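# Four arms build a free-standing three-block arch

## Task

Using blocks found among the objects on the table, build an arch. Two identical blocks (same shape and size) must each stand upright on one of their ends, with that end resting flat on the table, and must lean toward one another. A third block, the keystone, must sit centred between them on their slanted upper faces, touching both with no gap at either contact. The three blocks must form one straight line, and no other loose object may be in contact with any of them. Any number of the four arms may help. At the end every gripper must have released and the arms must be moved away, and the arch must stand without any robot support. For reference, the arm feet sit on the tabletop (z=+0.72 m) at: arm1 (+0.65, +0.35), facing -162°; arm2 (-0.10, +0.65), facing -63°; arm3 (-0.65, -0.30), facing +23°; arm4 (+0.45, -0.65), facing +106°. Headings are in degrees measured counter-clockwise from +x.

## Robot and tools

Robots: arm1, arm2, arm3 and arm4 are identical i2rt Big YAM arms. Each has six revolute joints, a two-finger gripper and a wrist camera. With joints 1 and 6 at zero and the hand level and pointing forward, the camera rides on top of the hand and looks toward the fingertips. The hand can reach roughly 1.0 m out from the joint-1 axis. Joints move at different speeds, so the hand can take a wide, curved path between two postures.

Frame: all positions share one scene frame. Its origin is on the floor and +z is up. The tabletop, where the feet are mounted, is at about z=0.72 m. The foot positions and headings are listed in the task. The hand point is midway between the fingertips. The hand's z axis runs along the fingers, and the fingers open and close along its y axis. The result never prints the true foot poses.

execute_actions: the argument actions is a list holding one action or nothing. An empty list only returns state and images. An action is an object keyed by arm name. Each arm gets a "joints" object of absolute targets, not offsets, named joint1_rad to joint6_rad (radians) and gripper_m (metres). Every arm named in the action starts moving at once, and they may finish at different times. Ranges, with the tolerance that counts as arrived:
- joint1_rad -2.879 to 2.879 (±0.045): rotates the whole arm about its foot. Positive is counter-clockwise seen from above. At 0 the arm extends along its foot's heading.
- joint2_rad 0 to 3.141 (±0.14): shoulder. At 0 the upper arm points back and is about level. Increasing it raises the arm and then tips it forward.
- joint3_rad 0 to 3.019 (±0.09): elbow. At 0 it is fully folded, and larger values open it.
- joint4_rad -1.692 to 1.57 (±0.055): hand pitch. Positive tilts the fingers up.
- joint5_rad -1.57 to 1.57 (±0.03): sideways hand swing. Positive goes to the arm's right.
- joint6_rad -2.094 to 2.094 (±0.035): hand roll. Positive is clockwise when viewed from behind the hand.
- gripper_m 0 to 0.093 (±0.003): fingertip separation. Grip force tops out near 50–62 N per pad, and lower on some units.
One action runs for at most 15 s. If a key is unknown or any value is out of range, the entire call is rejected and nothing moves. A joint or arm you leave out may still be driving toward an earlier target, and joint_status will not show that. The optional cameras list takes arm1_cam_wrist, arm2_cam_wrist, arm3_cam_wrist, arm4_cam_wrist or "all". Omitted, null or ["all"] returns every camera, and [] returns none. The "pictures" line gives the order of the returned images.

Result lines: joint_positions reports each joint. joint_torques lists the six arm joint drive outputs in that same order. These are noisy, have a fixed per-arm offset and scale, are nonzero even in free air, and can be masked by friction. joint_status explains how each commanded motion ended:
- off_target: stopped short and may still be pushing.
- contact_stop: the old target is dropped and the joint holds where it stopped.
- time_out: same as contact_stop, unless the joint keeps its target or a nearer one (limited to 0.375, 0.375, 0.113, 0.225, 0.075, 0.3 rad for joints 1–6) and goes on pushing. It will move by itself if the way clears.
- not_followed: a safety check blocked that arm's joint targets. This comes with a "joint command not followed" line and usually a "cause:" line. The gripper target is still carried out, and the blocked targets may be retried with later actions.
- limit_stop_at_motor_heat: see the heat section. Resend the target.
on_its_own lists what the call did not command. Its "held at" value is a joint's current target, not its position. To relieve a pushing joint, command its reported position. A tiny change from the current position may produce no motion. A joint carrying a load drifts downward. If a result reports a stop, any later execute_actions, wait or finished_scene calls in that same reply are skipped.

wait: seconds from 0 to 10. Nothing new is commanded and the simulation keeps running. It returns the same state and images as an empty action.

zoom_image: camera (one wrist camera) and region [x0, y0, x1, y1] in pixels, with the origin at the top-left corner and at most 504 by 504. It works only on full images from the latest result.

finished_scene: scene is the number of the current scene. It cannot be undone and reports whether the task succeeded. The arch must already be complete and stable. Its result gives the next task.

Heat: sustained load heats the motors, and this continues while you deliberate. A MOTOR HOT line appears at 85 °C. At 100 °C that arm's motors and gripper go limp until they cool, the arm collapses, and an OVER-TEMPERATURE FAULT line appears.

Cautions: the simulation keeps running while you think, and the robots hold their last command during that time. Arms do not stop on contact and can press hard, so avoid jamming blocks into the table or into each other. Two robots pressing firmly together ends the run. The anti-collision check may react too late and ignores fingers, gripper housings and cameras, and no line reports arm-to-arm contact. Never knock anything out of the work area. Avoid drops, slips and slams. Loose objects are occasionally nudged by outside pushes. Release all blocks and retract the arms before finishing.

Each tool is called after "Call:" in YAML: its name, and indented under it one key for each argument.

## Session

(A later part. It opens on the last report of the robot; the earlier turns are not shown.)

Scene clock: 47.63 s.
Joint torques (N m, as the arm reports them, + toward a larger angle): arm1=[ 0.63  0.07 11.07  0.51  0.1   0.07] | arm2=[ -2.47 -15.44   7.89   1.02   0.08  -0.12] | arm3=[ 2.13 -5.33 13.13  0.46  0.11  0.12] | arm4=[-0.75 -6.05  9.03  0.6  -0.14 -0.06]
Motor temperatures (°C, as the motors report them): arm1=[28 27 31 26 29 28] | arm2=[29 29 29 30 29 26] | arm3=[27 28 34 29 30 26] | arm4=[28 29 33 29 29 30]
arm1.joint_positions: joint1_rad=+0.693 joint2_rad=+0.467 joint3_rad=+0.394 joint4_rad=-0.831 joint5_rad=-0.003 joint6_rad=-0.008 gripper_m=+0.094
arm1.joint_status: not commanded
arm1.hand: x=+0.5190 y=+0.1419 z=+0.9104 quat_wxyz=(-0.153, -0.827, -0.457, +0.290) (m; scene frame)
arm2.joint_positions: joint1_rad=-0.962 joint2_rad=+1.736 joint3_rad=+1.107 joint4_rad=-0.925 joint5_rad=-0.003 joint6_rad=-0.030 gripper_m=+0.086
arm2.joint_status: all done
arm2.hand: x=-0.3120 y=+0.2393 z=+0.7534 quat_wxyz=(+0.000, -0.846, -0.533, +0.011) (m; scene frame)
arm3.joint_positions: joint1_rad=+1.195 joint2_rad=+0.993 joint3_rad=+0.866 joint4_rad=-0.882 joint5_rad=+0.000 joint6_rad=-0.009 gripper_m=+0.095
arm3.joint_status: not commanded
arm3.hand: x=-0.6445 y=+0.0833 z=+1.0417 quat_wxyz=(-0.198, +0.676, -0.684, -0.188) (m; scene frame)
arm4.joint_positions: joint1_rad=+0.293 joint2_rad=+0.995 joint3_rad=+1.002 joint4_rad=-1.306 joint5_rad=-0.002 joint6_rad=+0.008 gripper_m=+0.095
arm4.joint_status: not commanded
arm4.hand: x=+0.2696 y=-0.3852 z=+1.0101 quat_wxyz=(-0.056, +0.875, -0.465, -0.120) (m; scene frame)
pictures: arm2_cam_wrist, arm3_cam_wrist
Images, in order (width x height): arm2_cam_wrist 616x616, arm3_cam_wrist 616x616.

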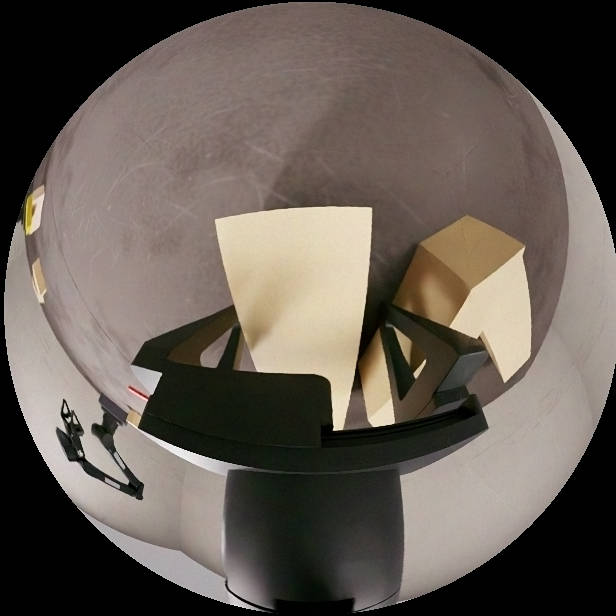

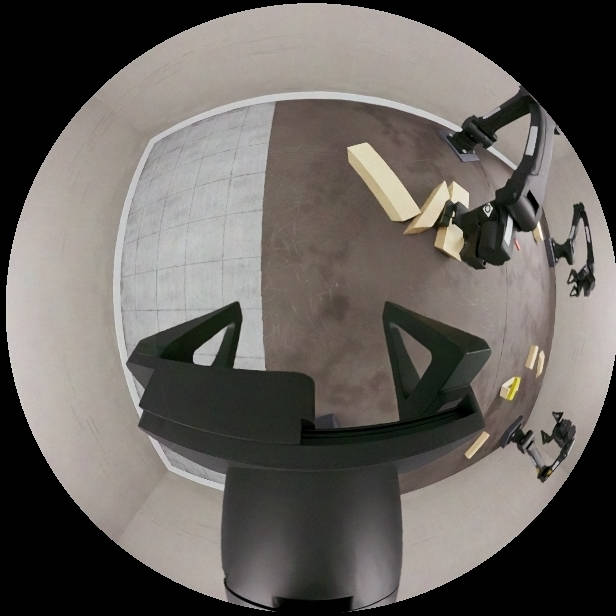

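Call:
execute_actions:
  actions:
    - {"arm2":{"joints":{"joint2_rad":1.79,"joint4_rad":-0.895}}}
  cameras: []

Call:
execute_actions:
  actions:
    - {"arm2":{"joints":{"gripper_m":0.04}}}
  cameras: ["arm2_cam_wrist"]

Scene clock: 48.60 s.
Joint torques (N m, as the arm reports them, + toward a larger angle): arm1=[ 0.63  0.21 11.11  0.49  0.09  0.07] | arm2=[ -2.56 -13.57   7.78   0.99   0.06  -0.12] | arm3=[ 2.45 -5.02 13.01  0.12  0.11  0.09] | arm4=[-1.06 -6.23  8.97  0.44 -0.12 -0.02]
Motor temperatures (°C, as the motors report them): arm1=[28 27 31 26 29 28] | arm2=[29 29 29 30 29 26] | arm3=[27 28 34 29 30 26] | arm4=[28 29 33 29 29 30]
arm1.joint_positions: joint1_rad=+0.693 joint2_rad=+0.467 joint3_rad=+0.394 joint4_rad=-0.831 joint5_rad=-0.003 joint6_rad=-0.008 gripper_m=+0.094
arm1.joint_status: not commanded
arm1.hand: x=+0.5190 y=+0.1419 z=+0.9104 quat_wxyz=(-0.153, -0.827, -0.457, +0.290) (m; scene frame)
arm2.joint_positions: joint1_rad=-0.962 joint2_rad=+1.754 joint3_rad=+1.107 joint4_rad=-0.904 joint5_rad=-0.003 joint6_rad=-0.030 gripper_m=+0.086
arm2.joint_status: all done
arm2.hand: x=-0.3135 y=+0.2366 z=+0.7455 quat_wxyz=(-0.001, -0.846, -0.533, +0.012) (m; scene frame)
arm3.joint_positions: joint1_rad=+1.195 joint2_rad=+0.993 joint3_rad=+0.866 joint4_rad=-0.882 joint5_rad=+0.000 joint6_rad=-0.009 gripper_m=+0.095
arm3.joint_status: not commanded
arm3.hand: x=-0.6445 y=+0.0833 z=+1.0417 quat_wxyz=(-0.198, +0.676, -0.684, -0.188) (m; scene frame)
arm4.joint_positions: joint1_rad=+0.293 joint2_rad=+0.995 joint3_rad=+1.002 joint4_rad=-1.306 joint5_rad=-0.002 joint6_rad=+0.008 gripper_m=+0.095
arm4.joint_status: not commanded
arm4.hand: x=+0.2696 y=-0.3852 z=+1.0101 quat_wxyz=(-0.056, +0.875, -0.465, -0.120) (m; scene frame)
pictures: none
No camera images: the call's "cameras" was empty. Leave "cameras" out to get every camera's image.

Scene clock: 49.20 s.
Joint torques (N m, as the arm reports them, + toward a larger angle): arm1=[ 0.42  0.11 11.1   0.49  0.1   0.07] | arm2=[ -2.32 -13.81   7.76   1.01   0.17  -0.13] | arm3=[ 1.9  -4.78 12.99  0.43 -0.02  0.09] | arm4=[-1.49 -6.35  8.95  0.48 -0.12 -0.07]
Motor temperatures (°C, as the motors report them): arm1=[28 27 31 26 29 28] | arm2=[29 29 29 30 29 26] | arm3=[27 28 34 29 30 26] | arm4=[28 29 33 29 29 30]
arm1.joint_positions: joint1_rad=+0.693 joint2_rad=+0.467 joint3_rad=+0.394 joint4_rad=-0.831 joint5_rad=-0.003 joint6_rad=-0.008 gripper_m=+0.094
arm1.joint_status: not commanded
arm1.hand: x=+0.5190 y=+0.1419 z=+0.9104 quat_wxyz=(-0.153, -0.827, -0.457, +0.290) (m; scene frame)
arm2.joint_positions: joint1_rad=-0.963 joint2_rad=+1.756 joint3_rad=+1.107 joint4_rad=-0.903 joint5_rad=-0.005 joint6_rad=-0.030 gripper_m=+0.059
arm2.joint_status: gripper_m off_target (ended at +0.059, target +0.040)
arm2.hand: x=-0.3135 y=+0.2366 z=+0.7445 quat_wxyz=(-0.002, -0.846, -0.533, +0.011) (m; scene frame)
arm3.joint_positions: joint1_rad=+1.195 joint2_rad=+0.993 joint3_rad=+0.866 joint4_rad=-0.882 joint5_rad=+0.000 joint6_rad=-0.009 gripper_m=+0.095
arm3.joint_status: not commanded
arm3.hand: x=-0.6445 y=+0.0833 z=+1.0417 quat_wxyz=(-0.198, +0.676, -0.684, -0.188) (m; scene frame)
arm4.joint_positions: joint1_rad=+0.293 joint2_rad=+0.995 joint3_rad=+1.002 joint4_rad=-1.306 joint5_rad=-0.002 joint6_rad=+0.008 gripper_m=+0.095
arm4.joint_status: not commanded
arm4.hand: x=+0.2696 y=-0.3852 z=+1.0101 quat_wxyz=(-0.056, +0.875, -0.465, -0.120) (m; scene frame)
pictures: arm2_cam_wrist
Images, in order (width x height): arm2_cam_wrist 616x616.

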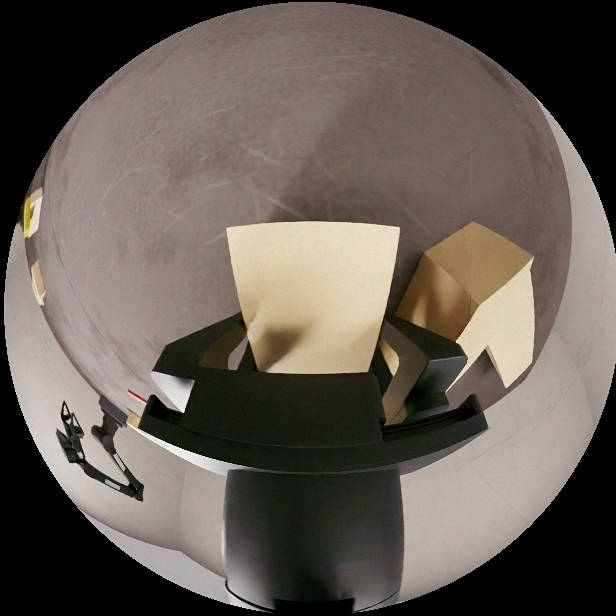

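Call:
execute_actions:
  actions:
    - {"arm2":{"joints":{"joint2_rad":1.578,"joint3_rad":1.43,"joint4_rad":-1.40}}}
  cameras: ["arm2_cam_wrist","arm3_cam_wrist"]

Scene clock: 52.47 s.
Joint torques (N m, as the arm reports them, + toward a larger angle): arm1=[ 0.7   0.12 11.14  0.48  0.1   0.07] | arm2=[ -2.32 -14.98  11.34   0.01   0.08  -0.12] | arm3=[ 2.5  -5.45 13.18  0.47  0.02  0.13] | arm4=[-1.24 -6.22  8.85  0.55 -0.09 -0.02]
Motor temperatures (°C, as the motors report them): arm1=[28 27 31 26 29 28] | arm2=[29 29 29 30 29 26] | arm3=[27 28 34 29 30 26] | arm4=[28 29 33 29 29 30]
arm1.joint_positions: joint1_rad=+0.693 joint2_rad=+0.467 joint3_rad=+0.394 joint4_rad=-0.831 joint5_rad=-0.003 joint6_rad=-0.008 gripper_m=+0.094
arm1.joint_status: not commanded
arm1.hand: x=+0.5190 y=+0.1419 z=+0.9104 quat_wxyz=(-0.153, -0.827, -0.457, +0.290) (m; scene frame)
arm2.joint_positions: joint1_rad=-0.963 joint2_rad=+1.568 joint3_rad=+1.411 joint4_rad=-1.388 joint5_rad=-0.004 joint6_rad=-0.030 gripper_m=+0.059
arm2.joint_status: all done
arm2.hand: x=-0.3136 y=+0.2315 z=+0.9346 quat_wxyz=(-0.003, -0.846, -0.533, +0.014) (m; scene frame)
arm3.joint_positions: joint1_rad=+1.195 joint2_rad=+0.993 joint3_rad=+0.866 joint4_rad=-0.882 joint5_rad=+0.000 joint6_rad=-0.009 gripper_m=+0.095
arm3.joint_status: not commanded
arm3.hand: x=-0.6445 y=+0.0833 z=+1.0417 quat_wxyz=(-0.198, +0.676, -0.684, -0.188) (m; scene frame)
arm4.joint_positions: joint1_rad=+0.293 joint2_rad=+0.995 joint3_rad=+1.002 joint4_rad=-1.306 joint5_rad=-0.002 joint6_rad=+0.008 gripper_m=+0.095
arm4.joint_status: not commanded
arm4.hand: x=+0.2696 y=-0.3852 z=+1.0101 quat_wxyz=(-0.056, +0.875, -0.465, -0.120) (m; scene frame)
pictures: arm2_cam_wrist, arm3_cam_wrist
Images, in order (width x height): arm2_cam_wrist 616x616, arm3_cam_wrist 616x616.

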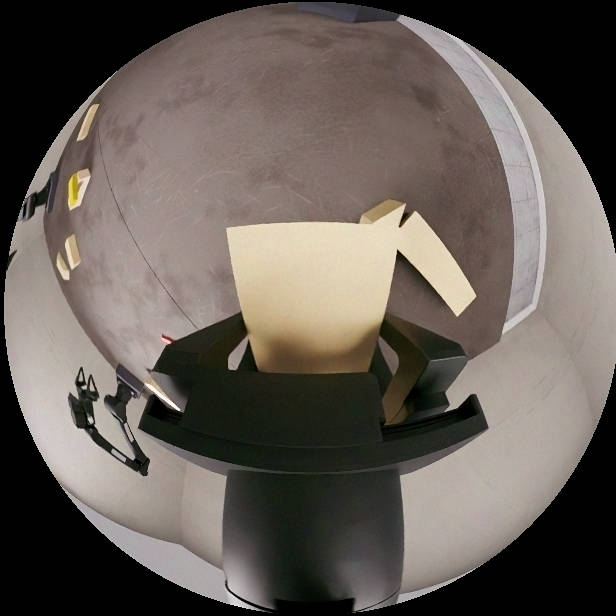

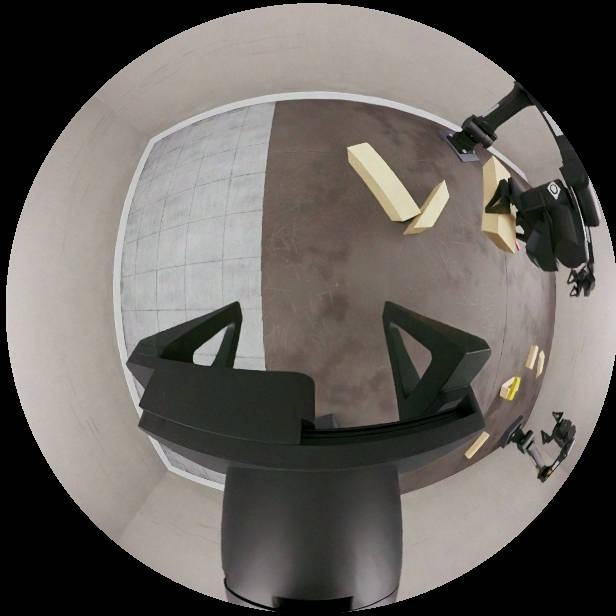

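Call:
execute_actions:
  actions:
    - {"arm2":{"joints":{"joint1_rad":-0.09,"joint2_rad":1.34,"joint3_rad":0.79,"joint4_rad":0.2,"joint6_rad":0}},"arm1":{"joints":{"joint1_rad":-1.0}}}
  cameras: ["arm2_cam_wrist","arm4_cam_wrist"]

Call:
execute_actions:
  actions:
    - {"arm3":{"joints":{"joint1_rad":0.983,"joint2_rad":2.15,"joint3_rad":1.98,"joint4_rad":-1.365,"joint6_rad":-0.87}}}

Scene clock: 54.93 s.
Joint torques (N m, as the arm reports them, + toward a larger angle): arm1=[-0.77  0.08 11.13  0.53 -0.03  0.06] | arm2=[ -1.65 -12.58  11.91   3.94   0.04   0.12] | arm3=[ 1.04 -4.49 13.14  0.26  0.1   0.07] | arm4=[-1.77 -6.24  9.07  0.62 -0.12 -0.04]
Motor temperatures (°C, as the motors report them): arm1=[28 27 31 26 29 28] | arm2=[29 30 29 30 29 26] | arm3=[27 28 35 29 30 26] | arm4=[28 29 33 29 29 30]
arm1.joint_positions: joint1_rad=-0.993 joint2_rad=+0.467 joint3_rad=+0.394 joint4_rad=-0.831 joint5_rad=+0.001 joint6_rad=-0.008 gripper_m=+0.094
arm1.joint_status: all done
arm1.hand: x=+0.4627 y=+0.5072 z=+0.9118 quat_wxyz=(+0.112, -0.889, +0.316, +0.311) (m; scene frame)
arm2.joint_positions: joint1_rad=-0.089 joint2_rad=+1.349 joint3_rad=+0.760 joint4_rad=+0.165 joint5_rad=-0.002 joint6_rad=-0.010 gripper_m=+0.059
arm2.joint_status: all done
arm2.hand: x=+0.1145 y=+0.1474 z=+0.9267 quat_wxyz=(-0.445, -0.459, -0.706, +0.303) (m; scene frame)
arm3.joint_positions: joint1_rad=+1.195 joint2_rad=+0.993 joint3_rad=+0.866 joint4_rad=-0.882 joint5_rad=+0.000 joint6_rad=-0.009 gripper_m=+0.095
arm3.joint_status: not commanded
arm3.hand: x=-0.6445 y=+0.0833 z=+1.0417 quat_wxyz=(-0.198, +0.676, -0.684, -0.188) (m; scene frame)
arm4.joint_positions: joint1_rad=+0.293 joint2_rad=+0.995 joint3_rad=+1.002 joint4_rad=-1.306 joint5_rad=-0.002 joint6_rad=+0.008 gripper_m=+0.095
arm4.joint_status: not commanded
arm4.hand: x=+0.2696 y=-0.3852 z=+1.0101 quat_wxyz=(-0.056, +0.875, -0.465, -0.120) (m; scene frame)
pictures: arm2_cam_wrist, arm4_cam_wrist
Images, in order (width x height): arm2_cam_wrist 616x616, arm4_cam_wrist 616x616.

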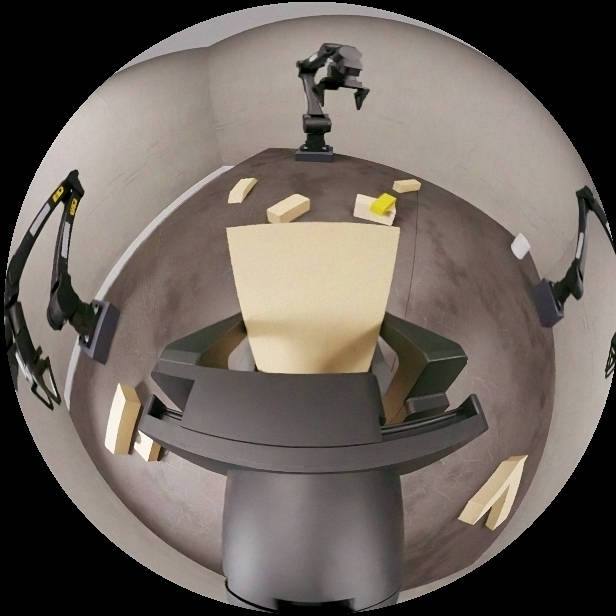

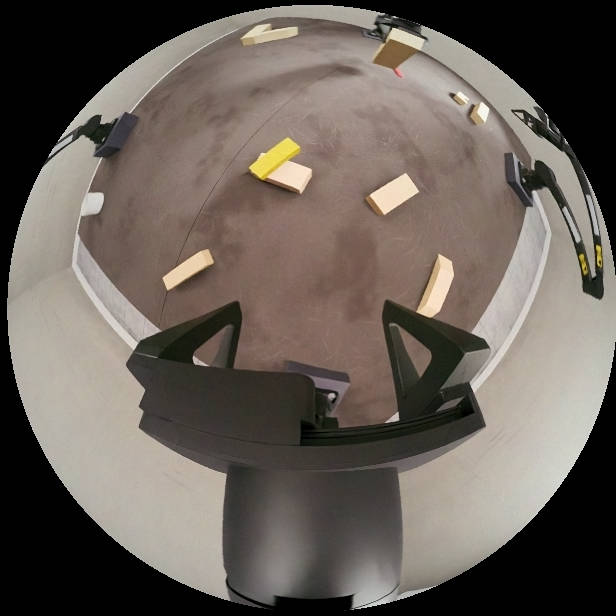

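Scene clock: 56.73 s.
Joint torques (N m, as the arm reports them, + toward a larger angle): arm1=[-0.63  0.15 11.12  0.54 -0.03  0.07] | arm2=[ -1.63 -12.52  11.93   3.89   0.04   0.1 ] | arm3=[  1.39 -21.77  13.49  -0.4    0.    -0.14] | arm4=[-1.19 -5.97  9.    0.69 -0.09 -0.02]
Motor temperatures (°C, as the motors report them): arm1=[28 27 31 26 29 28] | arm2=[29 30 29 30 29 26] | arm3=[27 28 35 29 30 26] | arm4=[28 29 33 29 29 30]
arm1.joint_positions: joint1_rad=-0.993 joint2_rad=+0.467 joint3_rad=+0.394 joint4_rad=-0.831 joint5_rad=+0.001 joint6_rad=-0.008 gripper_m=+0.094
arm1.joint_status: not commanded
arm1.hand: x=+0.4627 y=+0.5072 z=+0.9118 quat_wxyz=(+0.112, -0.889, +0.316, +0.311) (m; scene frame)
arm2.joint_positions: joint1_rad=-0.089 joint2_rad=+1.349 joint3_rad=+0.760 joint4_rad=+0.165 joint5_rad=-0.002 joint6_rad=-0.010 gripper_m=+0.059
arm2.joint_status: not commanded
arm2.hand: x=+0.1145 y=+0.1473 z=+0.9265 quat_wxyz=(-0.445, -0.460, -0.706, +0.303) (m; scene frame)
arm3.joint_positions: joint1_rad=+0.983 joint2_rad=+2.160 joint3_rad=+1.930 joint4_rad=-1.349 joint5_rad=+0.000 joint6_rad=-0.859 gripper_m=+0.095
arm3.joint_status: all done
arm3.hand: x=-0.4993 y=+0.3409 z=+0.8871 quat_wxyz=(+0.006, +0.890, -0.456, +0.006) (m; scene frame)
arm4.joint_positions: joint1_rad=+0.293 joint2_rad=+0.995 joint3_rad=+1.002 joint4_rad=-1.306 joint5_rad=-0.002 joint6_rad=+0.008 gripper_m=+0.095
arm4.joint_status: not commanded
arm4.hand: x=+0.2696 y=-0.3852 z=+1.0101 quat_wxyz=(-0.056, +0.875, -0.465, -0.120) (m; scene frame)
pictures: arm1_cam_wrist, arm2_cam_wrist, arm3_cam_wrist, arm4_cam_wrist
Images, in order (width x height): arm1_cam_wrist 616x616, arm2_cam_wrist 616x616, arm3_cam_wrist 616x616, arm4_cam_wrist 616x616.

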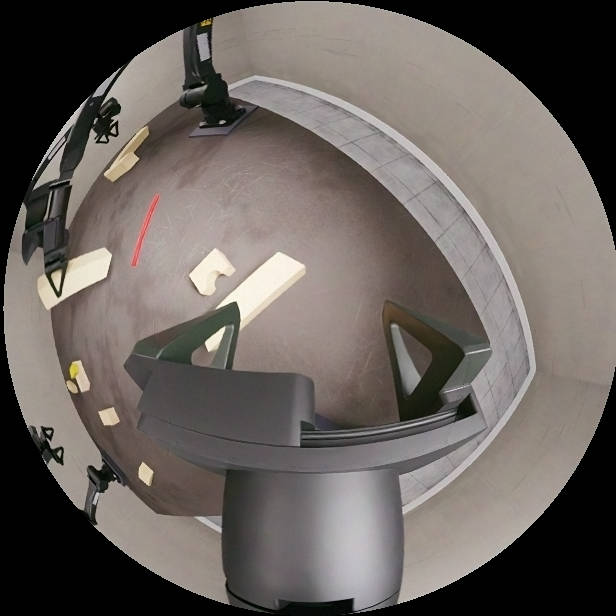

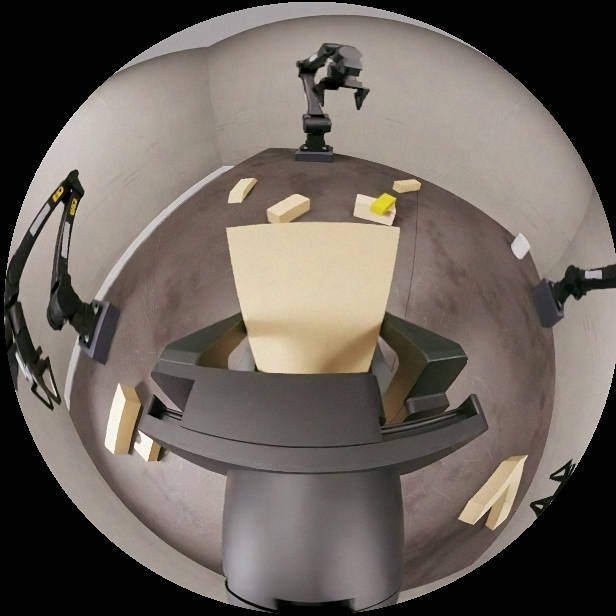

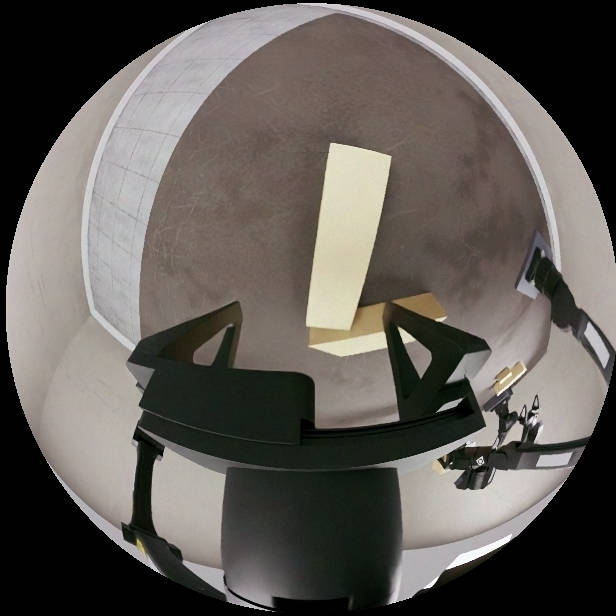

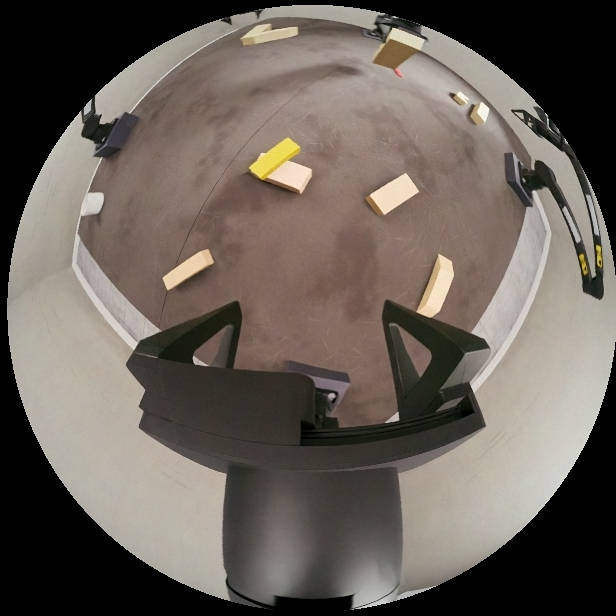

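Call:
execute_actions:
  actions:
    - {"arm3":{"joints":{"joint1_rad":0.941,"joint2_rad":2.28,"joint3_rad":2.10,"joint4_rad":-1.333,"joint6_rad":-0.80}}}
  cameras: ["arm3_cam_wrist"]

Scene clock: 58.30 s.
Joint torques (N m, as the arm reports them, + toward a larger angle): arm1=[-0.78  0.17 11.13  0.55 -0.03  0.07] | arm2=[ -1.77 -12.52  11.94   3.88   0.03   0.1 ] | arm3=[  1.18 -22.25  13.07   0.69   0.01   0.09] | arm4=[-1.41 -6.09  9.01  0.62 -0.1  -0.01]
Motor temperatures (°C, as the motors report them): arm1=[28 27 31 26 29 28] | arm2=[29 30 30 30 29 26] | arm3=[27 29 35 29 30 26] | arm4=[28 29 32 29 29 30]
arm1.joint_positions: joint1_rad=-0.993 joint2_rad=+0.467 joint3_rad=+0.394 joint4_rad=-0.831 joint5_rad=+0.001 joint6_rad=-0.008 gripper_m=+0.094
arm1.joint_status: not commanded
arm1.hand: x=+0.4627 y=+0.5072 z=+0.9118 quat_wxyz=(+0.112, -0.889, +0.316, +0.311) (m; scene frame)
arm2.joint_positions: joint1_rad=-0.089 joint2_rad=+1.349 joint3_rad=+0.760 joint4_rad=+0.165 joint5_rad=-0.002 joint6_rad=-0.010 gripper_m=+0.059
arm2.joint_status: not commanded
arm2.hand: x=+0.1145 y=+0.1473 z=+0.9265 quat_wxyz=(-0.445, -0.460, -0.706, +0.303) (m; scene frame)
arm3.joint_positions: joint1_rad=+0.945 joint2_rad=+2.276 joint3_rad=+2.055 joint4_rad=-1.345 joint5_rad=+0.000 joint6_rad=-0.810 gripper_m=+0.095
arm3.joint_status: all done
arm3.hand: x=-0.4656 y=+0.3675 z=+0.8579 quat_wxyz=(+0.000, +0.870, -0.494, +0.004) (m; scene frame)
arm4.joint_positions: joint1_rad=+0.293 joint2_rad=+0.995 joint3_rad=+1.002 joint4_rad=-1.306 joint5_rad=-0.002 joint6_rad=+0.008 gripper_m=+0.095
arm4.joint_status: not commanded
arm4.hand: x=+0.2696 y=-0.3852 z=+1.0101 quat_wxyz=(-0.056, +0.875, -0.465, -0.120) (m; scene frame)
pictures: arm3_cam_wrist
Images, in order (width x height): arm3_cam_wrist 616x616.

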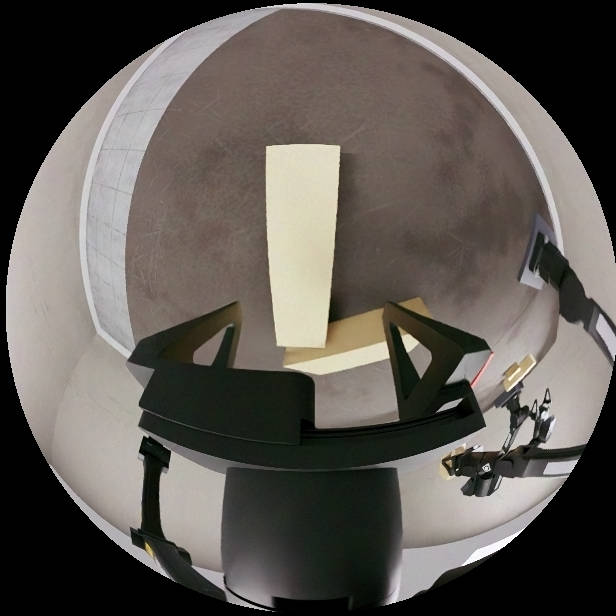

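Call:
execute_actions:
  actions:
    - {"arm3":{"joints":{"joint2_rad":2.42,"joint3_rad":1.975,"joint4_rad":-1.125,"gripper_m":0.088}}}
  cameras: ["arm3_cam_wrist"]

Scene clock: 62.93 s.
Joint torques (N m, as the arm reports them, + toward a larger angle): arm1=[-0.79  0.2  11.11  0.5  -0.03  0.06] | arm2=[ -1.8  -12.52  11.95   3.87   0.04   0.1 ] | arm3=[  0.62 -17.03   6.23   2.84   0.3    0.15] | arm4=[-1.18 -5.95  8.97  0.53 -0.1  -0.02]
Motor temperatures (°C, as the motors report them): arm1=[28 27 31 26 29 28] | arm2=[29 30 30 30 29 26] | arm3=[27 29 35 29 30 26] | arm4=[28 29 32 29 29 30]
arm1.joint_positions: joint1_rad=-0.993 joint2_rad=+0.467 joint3_rad=+0.394 joint4_rad=-0.831 joint5_rad=+0.001 joint6_rad=-0.008 gripper_m=+0.094
arm1.joint_status: not commanded
arm1.hand: x=+0.4627 y=+0.5072 z=+0.9118 quat_wxyz=(+0.112, -0.889, +0.316, +0.311) (m; scene frame)
arm2.joint_positions: joint1_rad=-0.089 joint2_rad=+1.349 joint3_rad=+0.760 joint4_rad=+0.165 joint5_rad=-0.002 joint6_rad=-0.010 gripper_m=+0.059
arm2.joint_status: not commanded
arm2.hand: x=+0.1145 y=+0.1473 z=+0.9265 quat_wxyz=(-0.445, -0.460, -0.706, +0.303) (m; scene frame)
arm3.joint_positions: joint1_rad=+0.943 joint2_rad=+2.356 joint3_rad=+2.001 joint4_rad=-1.184 joint5_rad=-0.008 joint6_rad=-0.812 gripper_m=+0.088
arm3.joint_status: joint4_rad time_out (moved +0.161 of +0.220); the others done
arm3.on_its_own: joint4_rad reads -1.184 and still pushes toward -1.125 since a time_out
arm3.hand: x=-0.4620 y=+0.3772 z=+0.7844 quat_wxyz=(-0.013, +0.870, -0.494, -0.003) (m; scene frame)
arm4.joint_positions: joint1_rad=+0.293 joint2_rad=+0.995 joint3_rad=+1.002 joint4_rad=-1.306 joint5_rad=-0.002 joint6_rad=+0.008 gripper_m=+0.095
arm4.joint_status: not commanded
arm4.hand: x=+0.2696 y=-0.3852 z=+1.0101 quat_wxyz=(-0.056, +0.875, -0.465, -0.120) (m; scene frame)
pictures: arm3_cam_wrist
Images, in order (width x height): arm3_cam_wrist 616x616.

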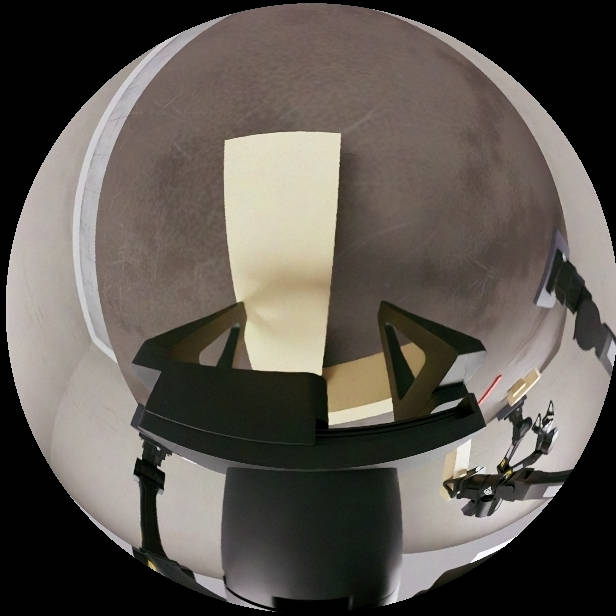

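Call:
execute_actions:
  actions:
    - {"arm3":{"joints":{"joint1_rad":0.955,"joint2_rad":2.30,"joint3_rad":2.0,"joint4_rad":-1.27,"gripper_m":0.093}}}
  cameras: ["arm3_cam_wrist"]

Scene clock: 64.27 s.
Joint torques (N m, as the arm reports them, + toward a larger angle): arm1=[-0.78  0.24 11.14  0.52 -0.03  0.06] | arm2=[ -1.77 -12.44  11.95   3.89   0.03   0.11] | arm3=[  2.26 -23.74   8.36  -0.85  -0.03   0.1 ] | arm4=[-1.53 -6.46  8.95  0.59 -0.12 -0.04]
Motor temperatures (°C, as the motors report them): arm1=[28 27 31 26 29 28] | arm2=[29 30 30 30 29 26] | arm3=[27 29 35 29 30 26] | arm4=[28 29 32 29 29 30]
arm1.joint_positions: joint1_rad=-0.993 joint2_rad=+0.467 joint3_rad=+0.394 joint4_rad=-0.831 joint5_rad=+0.001 joint6_rad=-0.008 gripper_m=+0.094
arm1.joint_status: not commanded
arm1.hand: x=+0.4627 y=+0.5072 z=+0.9118 quat_wxyz=(+0.112, -0.889, +0.316, +0.311) (m; scene frame)
arm2.joint_positions: joint1_rad=-0.089 joint2_rad=+1.349 joint3_rad=+0.760 joint4_rad=+0.165 joint5_rad=-0.002 joint6_rad=-0.010 gripper_m=+0.059
arm2.joint_status: not commanded
arm2.hand: x=+0.1145 y=+0.1473 z=+0.9265 quat_wxyz=(-0.445, -0.460, -0.706, +0.303) (m; scene frame)
arm3.joint_positions: joint1_rad=+0.943 joint2_rad=+2.324 joint3_rad=+2.001 joint4_rad=-1.253 joint5_rad=+0.000 joint6_rad=-0.810 gripper_m=+0.093
arm3.joint_status: all done
arm3.hand: x=-0.4643 y=+0.3655 z=+0.8059 quat_wxyz=(+0.004, +0.869, -0.494, +0.005) (m; scene frame)
arm4.joint_positions: joint1_rad=+0.293 joint2_rad=+0.995 joint3_rad=+1.002 joint4_rad=-1.306 joint5_rad=-0.002 joint6_rad=+0.008 gripper_m=+0.095
arm4.joint_status: not commanded
arm4.hand: x=+0.2696 y=-0.3852 z=+1.0101 quat_wxyz=(-0.056, +0.875, -0.465, -0.120) (m; scene frame)
pictures: arm3_cam_wrist
Images, in order (width x height): arm3_cam_wrist 616x616.

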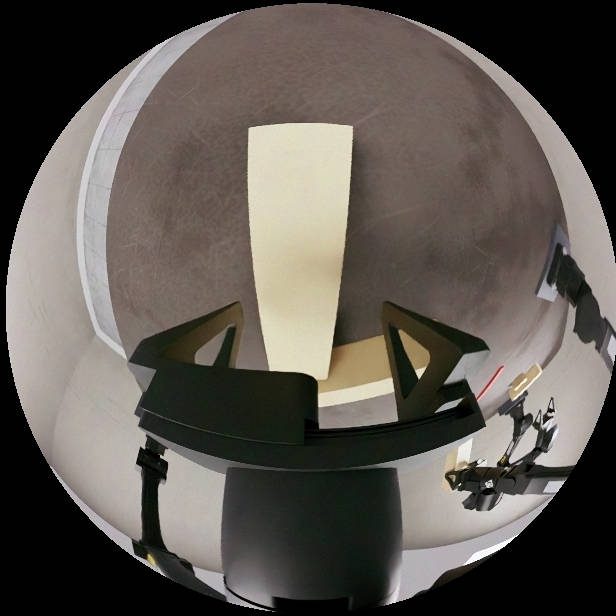

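Call:
execute_actions:
  actions:
    - {"arm3":{"joints":{"joint1_rad":0.972,"joint4_rad":-1.2}}}
  cameras: ["arm3_cam_wrist"]

Scene clock: 65.10 s.
Joint torques (N m, as the arm reports them, + toward a larger angle): arm1=[-0.85  0.18 11.1   0.52 -0.03  0.07] | arm2=[ -1.71 -12.51  11.95   3.89   0.04   0.11] | arm3=[  1.17 -24.97   8.54   0.85  -0.03   0.21] | arm4=[-1.69 -6.29  8.92  0.63 -0.11  0.  ]
Motor temperatures (°C, as the motors report them): arm1=[28 27 31 26 29 28] | arm2=[29 30 30 30 29 26] | arm3=[27 29 35 29 30 26] | arm4=[28 29 32 29 29 30]
arm1.joint_positions: joint1_rad=-0.993 joint2_rad=+0.467 joint3_rad=+0.394 joint4_rad=-0.831 joint5_rad=+0.001 joint6_rad=-0.008 gripper_m=+0.094
arm1.joint_status: not commanded
arm1.hand: x=+0.4627 y=+0.5072 z=+0.9118 quat_wxyz=(+0.112, -0.889, +0.316, +0.311) (m; scene frame)
arm2.joint_positions: joint1_rad=-0.089 joint2_rad=+1.349 joint3_rad=+0.760 joint4_rad=+0.165 joint5_rad=-0.002 joint6_rad=-0.010 gripper_m=+0.059
arm2.joint_status: not commanded
arm2.hand: x=+0.1145 y=+0.1473 z=+0.9265 quat_wxyz=(-0.445, -0.460, -0.706, +0.303) (m; scene frame)
arm3.joint_positions: joint1_rad=+0.963 joint2_rad=+2.324 joint3_rad=+2.001 joint4_rad=-1.219 joint5_rad=+0.000 joint6_rad=-0.810 gripper_m=+0.093
arm3.joint_status: all done
arm3.hand: x=-0.4752 y=+0.3770 z=+0.8059 quat_wxyz=(-0.012, +0.874, -0.486, +0.001) (m; scene frame)
arm4.joint_positions: joint1_rad=+0.293 joint2_rad=+0.995 joint3_rad=+1.002 joint4_rad=-1.306 joint5_rad=-0.002 joint6_rad=+0.008 gripper_m=+0.095
arm4.joint_status: not commanded
arm4.hand: x=+0.2696 y=-0.3852 z=+1.0101 quat_wxyz=(-0.056, +0.875, -0.465, -0.120) (m; scene frame)
pictures: arm3_cam_wrist
Images, in order (width x height): arm3_cam_wrist 616x616.

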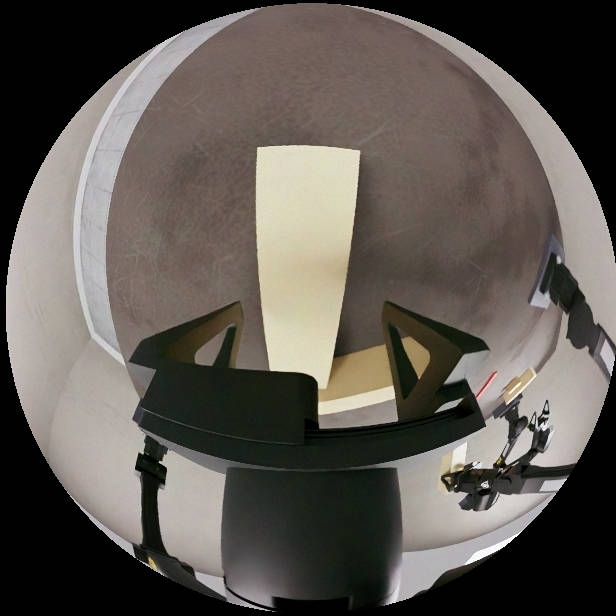

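Call:
execute_actions:
  actions:
    - {"arm3":{"joints":{"joint2_rad":2.425,"joint4_rad":-1.15}}}
  cameras: ["arm3_cam_wrist"]

Scene clock: 66.27 s.
Joint torques (N m, as the arm reports them, + toward a larger angle): arm1=[-0.64  0.36 11.13  0.53 -0.04  0.06] | arm2=[ -1.66 -12.6   11.93   3.9    0.04   0.11] | arm3=[  2.64 -22.37   8.16   0.6   -0.09   0.12] | arm4=[-1.29 -6.2   8.98  0.47 -0.12 -0.08]
Motor temperatures (°C, as the motors report them): arm1=[28 27 31 26 29 28] | arm2=[29 30 30 30 29 26] | arm3=[27 30 35 29 30 26] | arm4=[28 29 32 29 29 30]
arm1.joint_positions: joint1_rad=-0.993 joint2_rad=+0.467 joint3_rad=+0.394 joint4_rad=-0.831 joint5_rad=+0.001 joint6_rad=-0.008 gripper_m=+0.094
arm1.joint_status: not commanded
arm1.hand: x=+0.4627 y=+0.5072 z=+0.9118 quat_wxyz=(+0.112, -0.889, +0.316, +0.311) (m; scene frame)
arm2.joint_positions: joint1_rad=-0.089 joint2_rad=+1.349 joint3_rad=+0.760 joint4_rad=+0.165 joint5_rad=-0.002 joint6_rad=-0.010 gripper_m=+0.059
arm2.joint_status: not commanded
arm2.hand: x=+0.1145 y=+0.1473 z=+0.9265 quat_wxyz=(-0.445, -0.460, -0.706, +0.303) (m; scene frame)
arm3.joint_positions: joint1_rad=+0.966 joint2_rad=+2.414 joint3_rad=+2.001 joint4_rad=-1.163 joint5_rad=+0.002 joint6_rad=-0.810 gripper_m=+0.093
arm3.joint_status: all done
arm3.hand: x=-0.4773 y=+0.3755 z=+0.7447 quat_wxyz=(+0.004, +0.875, -0.484, +0.006) (m; scene frame)
arm4.joint_positions: joint1_rad=+0.293 joint2_rad=+0.995 joint3_rad=+1.002 joint4_rad=-1.306 joint5_rad=-0.002 joint6_rad=+0.008 gripper_m=+0.095
arm4.joint_status: not commanded
arm4.hand: x=+0.2696 y=-0.3852 z=+1.0101 quat_wxyz=(-0.056, +0.875, -0.465, -0.120) (m; scene frame)
pictures: arm3_cam_wrist
Images, in order (width x height): arm3_cam_wrist 616x616.

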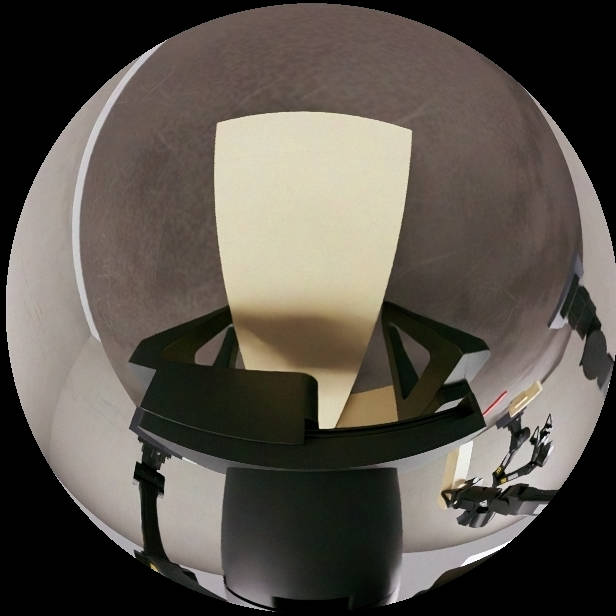

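Call:
execute_actions:
  actions:
    - {"arm3":{"joints":{"gripper_m":0.04}}}
  cameras: []

Call:
execute_actions:
  actions:
    - {"arm3":{"joints":{"joint2_rad":1.85,"joint3_rad":1.75,"joint4_rad":-1.44}}}
  cameras: ["arm3_cam_wrist"]

Scene clock: 67.37 s.
Joint torques (N m, as the arm reports them, + toward a larger angle): arm1=[-0.85  0.2  11.15  0.49 -0.04  0.06] | arm2=[ -1.81 -12.6   11.96   3.89   0.03   0.12] | arm3=[  1.53 -21.99   8.28   0.32  -0.01   0.07] | arm4=[-1.66 -5.9   8.99  0.62 -0.12 -0.03]
Motor temperatures (°C, as the motors report them): arm1=[28 27 31 26 29 28] | arm2=[29 30 30 30 29 26] | arm3=[27 30 35 29 30 26] | arm4=[28 29 32 29 29 30]
arm1.joint_positions: joint1_rad=-0.993 joint2_rad=+0.467 joint3_rad=+0.394 joint4_rad=-0.831 joint5_rad=+0.001 joint6_rad=-0.008 gripper_m=+0.094
arm1.joint_status: not commanded
arm1.hand: x=+0.4627 y=+0.5072 z=+0.9118 quat_wxyz=(+0.112, -0.889, +0.316, +0.311) (m; scene frame)
arm2.joint_positions: joint1_rad=-0.089 joint2_rad=+1.349 joint3_rad=+0.760 joint4_rad=+0.165 joint5_rad=-0.002 joint6_rad=-0.010 gripper_m=+0.059
arm2.joint_status: not commanded
arm2.hand: x=+0.1145 y=+0.1473 z=+0.9265 quat_wxyz=(-0.445, -0.460, -0.706, +0.303) (m; scene frame)
arm3.joint_positions: joint1_rad=+0.966 joint2_rad=+2.414 joint3_rad=+2.000 joint4_rad=-1.162 joint5_rad=+0.000 joint6_rad=-0.808 gripper_m=+0.060
arm3.joint_status: gripper_m off_target (ended at +0.060, target +0.040)
arm3.hand: x=-0.4776 y=+0.3758 z=+0.7446 quat_wxyz=(+0.004, +0.874, -0.485, +0.005) (m; scene frame)
arm4.joint_positions: joint1_rad=+0.293 joint2_rad=+0.995 joint3_rad=+1.002 joint4_rad=-1.306 joint5_rad=-0.002 joint6_rad=+0.008 gripper_m=+0.095
arm4.joint_status: not commanded
arm4.hand: x=+0.2696 y=-0.3852 z=+1.0101 quat_wxyz=(-0.056, +0.875, -0.465, -0.120) (m; scene frame)
pictures: none
No camera images: the call's "cameras" was empty. Leave "cameras" out to get every camera's image.

Scene clock: 69.03 s.
Joint torques (N m, as the arm reports them, + toward a larger angle): arm1=[-0.78  0.23 11.14  0.55 -0.04  0.07] | arm2=[ -1.68 -12.46  11.98   3.93   0.03   0.1 ] | arm3=[  1.69 -18.65  11.44  -0.35   0.09   0.08] | arm4=[-1.27 -6.21  9.1   0.63 -0.14 -0.01]
Motor temperatures (°C, as the motors report them): arm1=[28 27 31 26 29 28] | arm2=[29 30 30 30 29 26] | arm3=[27 30 35 29 30 26] | arm4=[28 29 32 29 29 30]
arm1.joint_positions: joint1_rad=-0.993 joint2_rad=+0.467 joint3_rad=+0.394 joint4_rad=-0.831 joint5_rad=+0.001 joint6_rad=-0.008 gripper_m=+0.094
arm1.joint_status: not commanded
arm1.hand: x=+0.4627 y=+0.5072 z=+0.9118 quat_wxyz=(+0.112, -0.889, +0.316, +0.311) (m; scene frame)
arm2.joint_positions: joint1_rad=-0.089 joint2_rad=+1.349 joint3_rad=+0.760 joint4_rad=+0.165 joint5_rad=-0.002 joint6_rad=-0.010 gripper_m=+0.059
arm2.joint_status: not commanded
arm2.hand: x=+0.1145 y=+0.1473 z=+0.9265 quat_wxyz=(-0.445, -0.460, -0.706, +0.303) (m; scene frame)
arm3.joint_positions: joint1_rad=+0.966 joint2_rad=+1.869 joint3_rad=+1.725 joint4_rad=-1.425 joint5_rad=-0.003 joint6_rad=-0.808 gripper_m=+0.060
arm3.joint_status: all done
arm3.hand: x=-0.5098 y=+0.2596 z=+0.9850 quat_wxyz=(+0.001, +0.874, -0.486, +0.003) (m; scene frame)
arm4.joint_positions: joint1_rad=+0.293 joint2_rad=+0.995 joint3_rad=+1.002 joint4_rad=-1.306 joint5_rad=-0.002 joint6_rad=+0.008 gripper_m=+0.095
arm4.joint_status: not commanded
arm4.hand: x=+0.2696 y=-0.3852 z=+1.0101 quat_wxyz=(-0.056, +0.875, -0.465, -0.120) (m; scene frame)
pictures: arm3_cam_wrist
Images, in order (width x height): arm3_cam_wrist 616x616.

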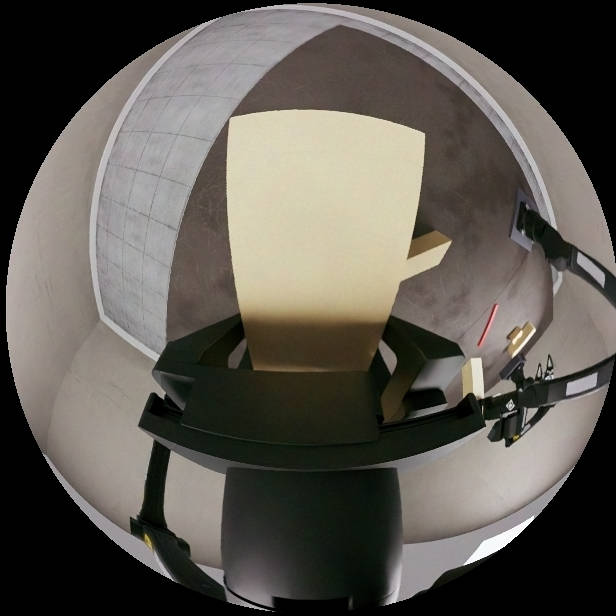

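Call:
execute_actions:
  actions:
    - {"arm3":{"joints":{"joint1_rad":-0.145,"joint6_rad":0.92}}}
  cameras: []

Call:
execute_actions:
  actions:
    - {"arm3":{"joints":{"joint2_rad":2.04,"joint3_rad":1.45,"joint4_rad":-0.96}}}
  cameras: ["arm3_cam_wrist"]

Scene clock: 71.50 s.
Joint torques (N m, as the arm reports them, + toward a larger angle): arm1=[-0.85  0.17 11.13  0.55 -0.03  0.05] | arm2=[ -1.73 -12.7   11.95   3.91   0.03   0.11] | arm3=[  2.08 -18.    11.28  -0.68  -0.04   0.14] | arm4=[-1.86 -6.7   8.89  0.48 -0.1  -0.04]
Motor temperatures (°C, as the motors report them): arm1=[28 27 31 26 29 28] | arm2=[29 30 30 30 29 26] | arm3=[27 30 35 29 30 26] | arm4=[28 29 32 29 29 30]
arm1.joint_positions: joint1_rad=-0.993 joint2_rad=+0.467 joint3_rad=+0.394 joint4_rad=-0.831 joint5_rad=+0.001 joint6_rad=-0.008 gripper_m=+0.094
arm1.joint_status: not commanded
arm1.hand: x=+0.4627 y=+0.5072 z=+0.9118 quat_wxyz=(+0.112, -0.889, +0.316, +0.311) (m; scene frame)
arm2.joint_positions: joint1_rad=-0.089 joint2_rad=+1.349 joint3_rad=+0.760 joint4_rad=+0.165 joint5_rad=-0.002 joint6_rad=-0.010 gripper_m=+0.059
arm2.joint_status: not commanded
arm2.hand: x=+0.1145 y=+0.1473 z=+0.9265 quat_wxyz=(-0.445, -0.460, -0.706, +0.303) (m; scene frame)
arm3.joint_positions: joint1_rad=-0.155 joint2_rad=+1.869 joint3_rad=+1.725 joint4_rad=-1.425 joint5_rad=+0.004 joint6_rad=+0.908 gripper_m=+0.060
arm3.joint_status: all done
arm3.hand: x=-0.0878 y=-0.1863 z=+0.9911 quat_wxyz=(-0.006, -0.348, -0.938, +0.004) (m; scene frame)
arm4.joint_positions: joint1_rad=+0.293 joint2_rad=+0.995 joint3_rad=+1.002 joint4_rad=-1.306 joint5_rad=-0.002 joint6_rad=+0.008 gripper_m=+0.095
arm4.joint_status: not commanded
arm4.hand: x=+0.2696 y=-0.3852 z=+1.0101 quat_wxyz=(-0.056, +0.875, -0.465, -0.120) (m; scene frame)
pictures: none
No camera images: the call's "cameras" was empty. Leave "cameras" out to get every camera's image.

Scene clock: 72.77 s.
Joint torques (N m, as the arm reports them, + toward a larger angle): arm1=[-0.69  0.12 11.14  0.52 -0.04  0.07] | arm2=[ -1.72 -12.58  11.97   3.89   0.04   0.12] | arm3=[  3.03 -21.02  10.05   0.41  -0.01   0.07] | arm4=[-1.49 -6.18  8.86  0.55 -0.09 -0.02]
Motor temperatures (°C, as the motors report them): arm1=[28 27 31 26 29 28] | arm2=[29 30 30 30 29 26] | arm3=[27 30 35 29 30 26] | arm4=[28 29 32 29 29 30]
arm1.joint_positions: joint1_rad=-0.993 joint2_rad=+0.467 joint3_rad=+0.394 joint4_rad=-0.831 joint5_rad=+0.001 joint6_rad=-0.008 gripper_m=+0.094
arm1.joint_status: not commanded
arm1.hand: x=+0.4627 y=+0.5072 z=+0.9118 quat_wxyz=(+0.112, -0.889, +0.316, +0.311) (m; scene frame)
arm2.joint_positions: joint1_rad=-0.089 joint2_rad=+1.349 joint3_rad=+0.760 joint4_rad=+0.165 joint5_rad=-0.002 joint6_rad=-0.010 gripper_m=+0.059
arm2.joint_status: not commanded
arm2.hand: x=+0.1145 y=+0.1473 z=+0.9265 quat_wxyz=(-0.445, -0.460, -0.706, +0.303) (m; scene frame)
arm3.joint_positions: joint1_rad=-0.155 joint2_rad=+2.077 joint3_rad=+1.417 joint4_rad=-0.973 joint5_rad=+0.004 joint6_rad=+0.913 gripper_m=+0.060
arm3.joint_status: all done
arm3.hand: x=-0.1112 y=-0.1931 z=+0.7681 quat_wxyz=(+0.021, -0.350, -0.936, +0.021) (m; scene frame)
arm4.joint_positions: joint1_rad=+0.293 joint2_rad=+0.995 joint3_rad=+1.002 joint4_rad=-1.306 joint5_rad=-0.002 joint6_rad=+0.008 gripper_m=+0.095
arm4.joint_status: not commanded
arm4.hand: x=+0.2696 y=-0.3852 z=+1.0101 quat_wxyz=(-0.056, +0.875, -0.465, -0.120) (m; scene frame)
pictures: arm3_cam_wrist
Images, in order (width x height): arm3_cam_wrist 616x616.

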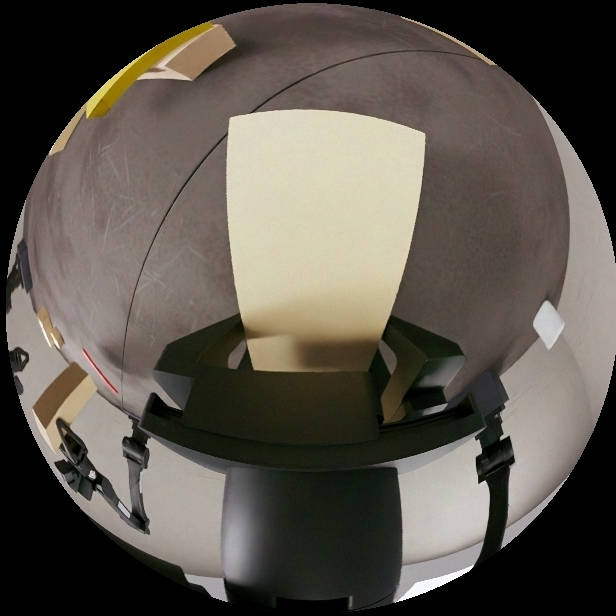

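Call:
execute_actions:
  actions:
    - {"arm3":{"joints":{"joint2_rad":2.115,"joint4_rad":-0.875}}}
  cameras: []

Call:
execute_actions:
  actions:
    - {"arm3":{"joints":{"gripper_m":0.093}}}
  cameras: []

Call:
execute_actions:
  actions:
    - {"arm3":{"joints":{"joint2_rad":1.7,"joint3_rad":1.6,"joint4_rad":-1.44}}}
  cameras: ["arm3_cam_wrist"]

Scene clock: 73.97 s.
Joint torques (N m, as the arm reports them, + toward a larger angle): arm1=[-0.78  0.25 11.11  0.53 -0.03  0.07] | arm2=[ -1.64 -12.52  11.93   3.9    0.05   0.1 ] | arm3=[  2.09 -18.78   9.82   0.61   0.04   0.07] | arm4=[-1.31 -6.4   8.89  0.44 -0.12 -0.03]
Motor temperatures (°C, as the motors report them): arm1=[28 27 31 26 29 28] | arm2=[29 30 30 30 29 26] | arm3=[27 30 35 29 30 26] | arm4=[28 29 32 29 29 30]
arm1.joint_positions: joint1_rad=-0.993 joint2_rad=+0.467 joint3_rad=+0.394 joint4_rad=-0.831 joint5_rad=+0.001 joint6_rad=-0.008 gripper_m=+0.094
arm1.joint_status: not commanded
arm1.hand: x=+0.4627 y=+0.5072 z=+0.9118 quat_wxyz=(+0.112, -0.889, +0.316, +0.311) (m; scene frame)
arm2.joint_positions: joint1_rad=-0.089 joint2_rad=+1.349 joint3_rad=+0.760 joint4_rad=+0.165 joint5_rad=-0.002 joint6_rad=-0.010 gripper_m=+0.059
arm2.joint_status: not commanded
arm2.hand: x=+0.1145 y=+0.1473 z=+0.9265 quat_wxyz=(-0.445, -0.460, -0.706, +0.303) (m; scene frame)
arm3.joint_positions: joint1_rad=-0.155 joint2_rad=+2.123 joint3_rad=+1.417 joint4_rad=-0.888 joint5_rad=+0.002 joint6_rad=+0.913 gripper_m=+0.060
arm3.joint_status: all done
arm3.hand: x=-0.0994 y=-0.1907 z=+0.7427 quat_wxyz=(+0.005, -0.350, -0.937, +0.010) (m; scene frame)
arm4.joint_positions: joint1_rad=+0.293 joint2_rad=+0.995 joint3_rad=+1.002 joint4_rad=-1.306 joint5_rad=-0.002 joint6_rad=+0.008 gripper_m=+0.095
arm4.joint_status: not commanded
arm4.hand: x=+0.2696 y=-0.3852 z=+1.0101 quat_wxyz=(-0.056, +0.875, -0.465, -0.120) (m; scene frame)
pictures: none
No camera images: the call's "cameras" was empty. Leave "cameras" out to get every camera's image.

Scene clock: 74.57 s.
Joint torques (N m, as the arm reports them, + toward a larger angle): arm1=[-0.75  0.17 11.14  0.52 -0.03  0.06] | arm2=[ -1.8  -12.62  11.98   3.85   0.04   0.11] | arm3=[  2.61 -18.35  10.03   0.51   0.1    0.07] | arm4=[-1.9  -6.56  8.97  0.54 -0.12 -0.04]
Motor temperatures (°C, as the motors report them): arm1=[28 27 31 26 29 28] | arm2=[29 30 30 30 29 26] | arm3=[27 30 35 29 30 26] | arm4=[28 29 32 29 29 30]
arm1.joint_positions: joint1_rad=-0.993 joint2_rad=+0.467 joint3_rad=+0.394 joint4_rad=-0.831 joint5_rad=+0.001 joint6_rad=-0.008 gripper_m=+0.094
arm1.joint_status: not commanded
arm1.hand: x=+0.4627 y=+0.5072 z=+0.9118 quat_wxyz=(+0.112, -0.889, +0.316, +0.311) (m; scene frame)
arm2.joint_positions: joint1_rad=-0.089 joint2_rad=+1.349 joint3_rad=+0.760 joint4_rad=+0.165 joint5_rad=-0.002 joint6_rad=-0.010 gripper_m=+0.059
arm2.joint_status: not commanded
arm2.hand: x=+0.1145 y=+0.1473 z=+0.9265 quat_wxyz=(-0.445, -0.460, -0.706, +0.303) (m; scene frame)
arm3.joint_positions: joint1_rad=-0.155 joint2_rad=+2.123 joint3_rad=+1.417 joint4_rad=-0.888 joint5_rad=+0.002 joint6_rad=+0.913 gripper_m=+0.093
arm3.joint_status: all done
arm3.hand: x=-0.0995 y=-0.1906 z=+0.7427 quat_wxyz=(+0.005, -0.350, -0.937, +0.010) (m; scene frame)
arm4.joint_positions: joint1_rad=+0.293 joint2_rad=+0.995 joint3_rad=+1.002 joint4_rad=-1.306 joint5_rad=-0.002 joint6_rad=+0.008 gripper_m=+0.095
arm4.joint_status: not commanded
arm4.hand: x=+0.2696 y=-0.3852 z=+1.0101 quat_wxyz=(-0.056, +0.875, -0.465, -0.120) (m; scene frame)
pictures: none
No camera images: the call's "cameras" was empty. Leave "cameras" out to get every camera's image.

Scene clock: 76.03 s.
Joint torques (N m, as the arm reports them, + toward a larger angle): arm1=[-0.79  0.26 11.11  0.53 -0.03  0.06] | arm2=[ -1.74 -12.55  11.96   3.9    0.03   0.11] | arm3=[  2.23 -14.71  10.36  -0.57   0.12   0.05] | arm4=[-1.98 -6.51  8.95  0.57 -0.1  -0.02]
Motor temperatures (°C, as the motors report them): arm1=[28 27 31 26 29 28] | arm2=[29 30 30 30 29 26] | arm3=[27 30 35 29 30 26] | arm4=[28 29 32 29 29 30]
arm1.joint_positions: joint1_rad=-0.993 joint2_rad=+0.467 joint3_rad=+0.394 joint4_rad=-0.831 joint5_rad=+0.001 joint6_rad=-0.008 gripper_m=+0.094
arm1.joint_status: not commanded
arm1.hand: x=+0.4627 y=+0.5072 z=+0.9118 quat_wxyz=(+0.112, -0.889, +0.316, +0.311) (m; scene frame)
arm2.joint_positions: joint1_rad=-0.089 joint2_rad=+1.349 joint3_rad=+0.760 joint4_rad=+0.165 joint5_rad=-0.002 joint6_rad=-0.010 gripper_m=+0.059
arm2.joint_status: not commanded
arm2.hand: x=+0.1145 y=+0.1473 z=+0.9265 quat_wxyz=(-0.445, -0.460, -0.706, +0.303) (m; scene frame)
arm3.joint_positions: joint1_rad=-0.155 joint2_rad=+1.698 joint3_rad=+1.586 joint4_rad=-1.422 joint5_rad=+0.002 joint6_rad=+0.913 gripper_m=+0.093
arm3.joint_status: all done
arm3.hand: x=-0.1378 y=-0.1957 z=+1.0278 quat_wxyz=(-0.020, -0.350, -0.937, -0.006) (m; scene frame)
arm4.joint_positions: joint1_rad=+0.293 joint2_rad=+0.995 joint3_rad=+1.002 joint4_rad=-1.306 joint5_rad=-0.002 joint6_rad=+0.008 gripper_m=+0.095
arm4.joint_status: not commanded
arm4.hand: x=+0.2696 y=-0.3852 z=+1.0101 quat_wxyz=(-0.056, +0.875, -0.465, -0.120) (m; scene frame)
pictures: arm3_cam_wrist
Images, in order (width x height): arm3_cam_wrist 616x616.

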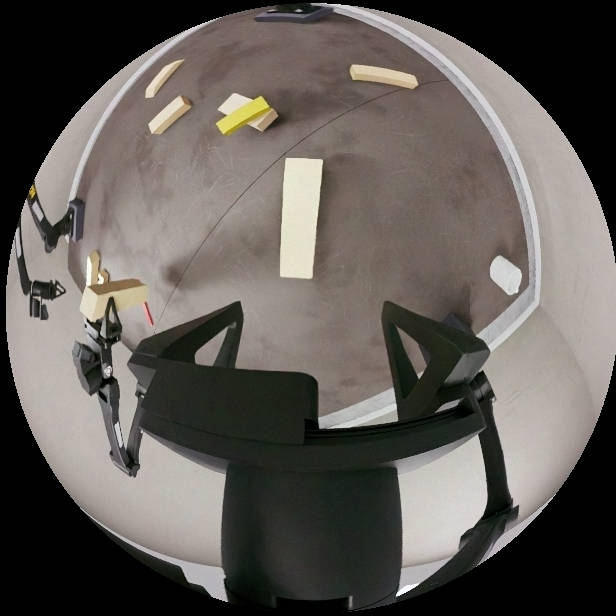

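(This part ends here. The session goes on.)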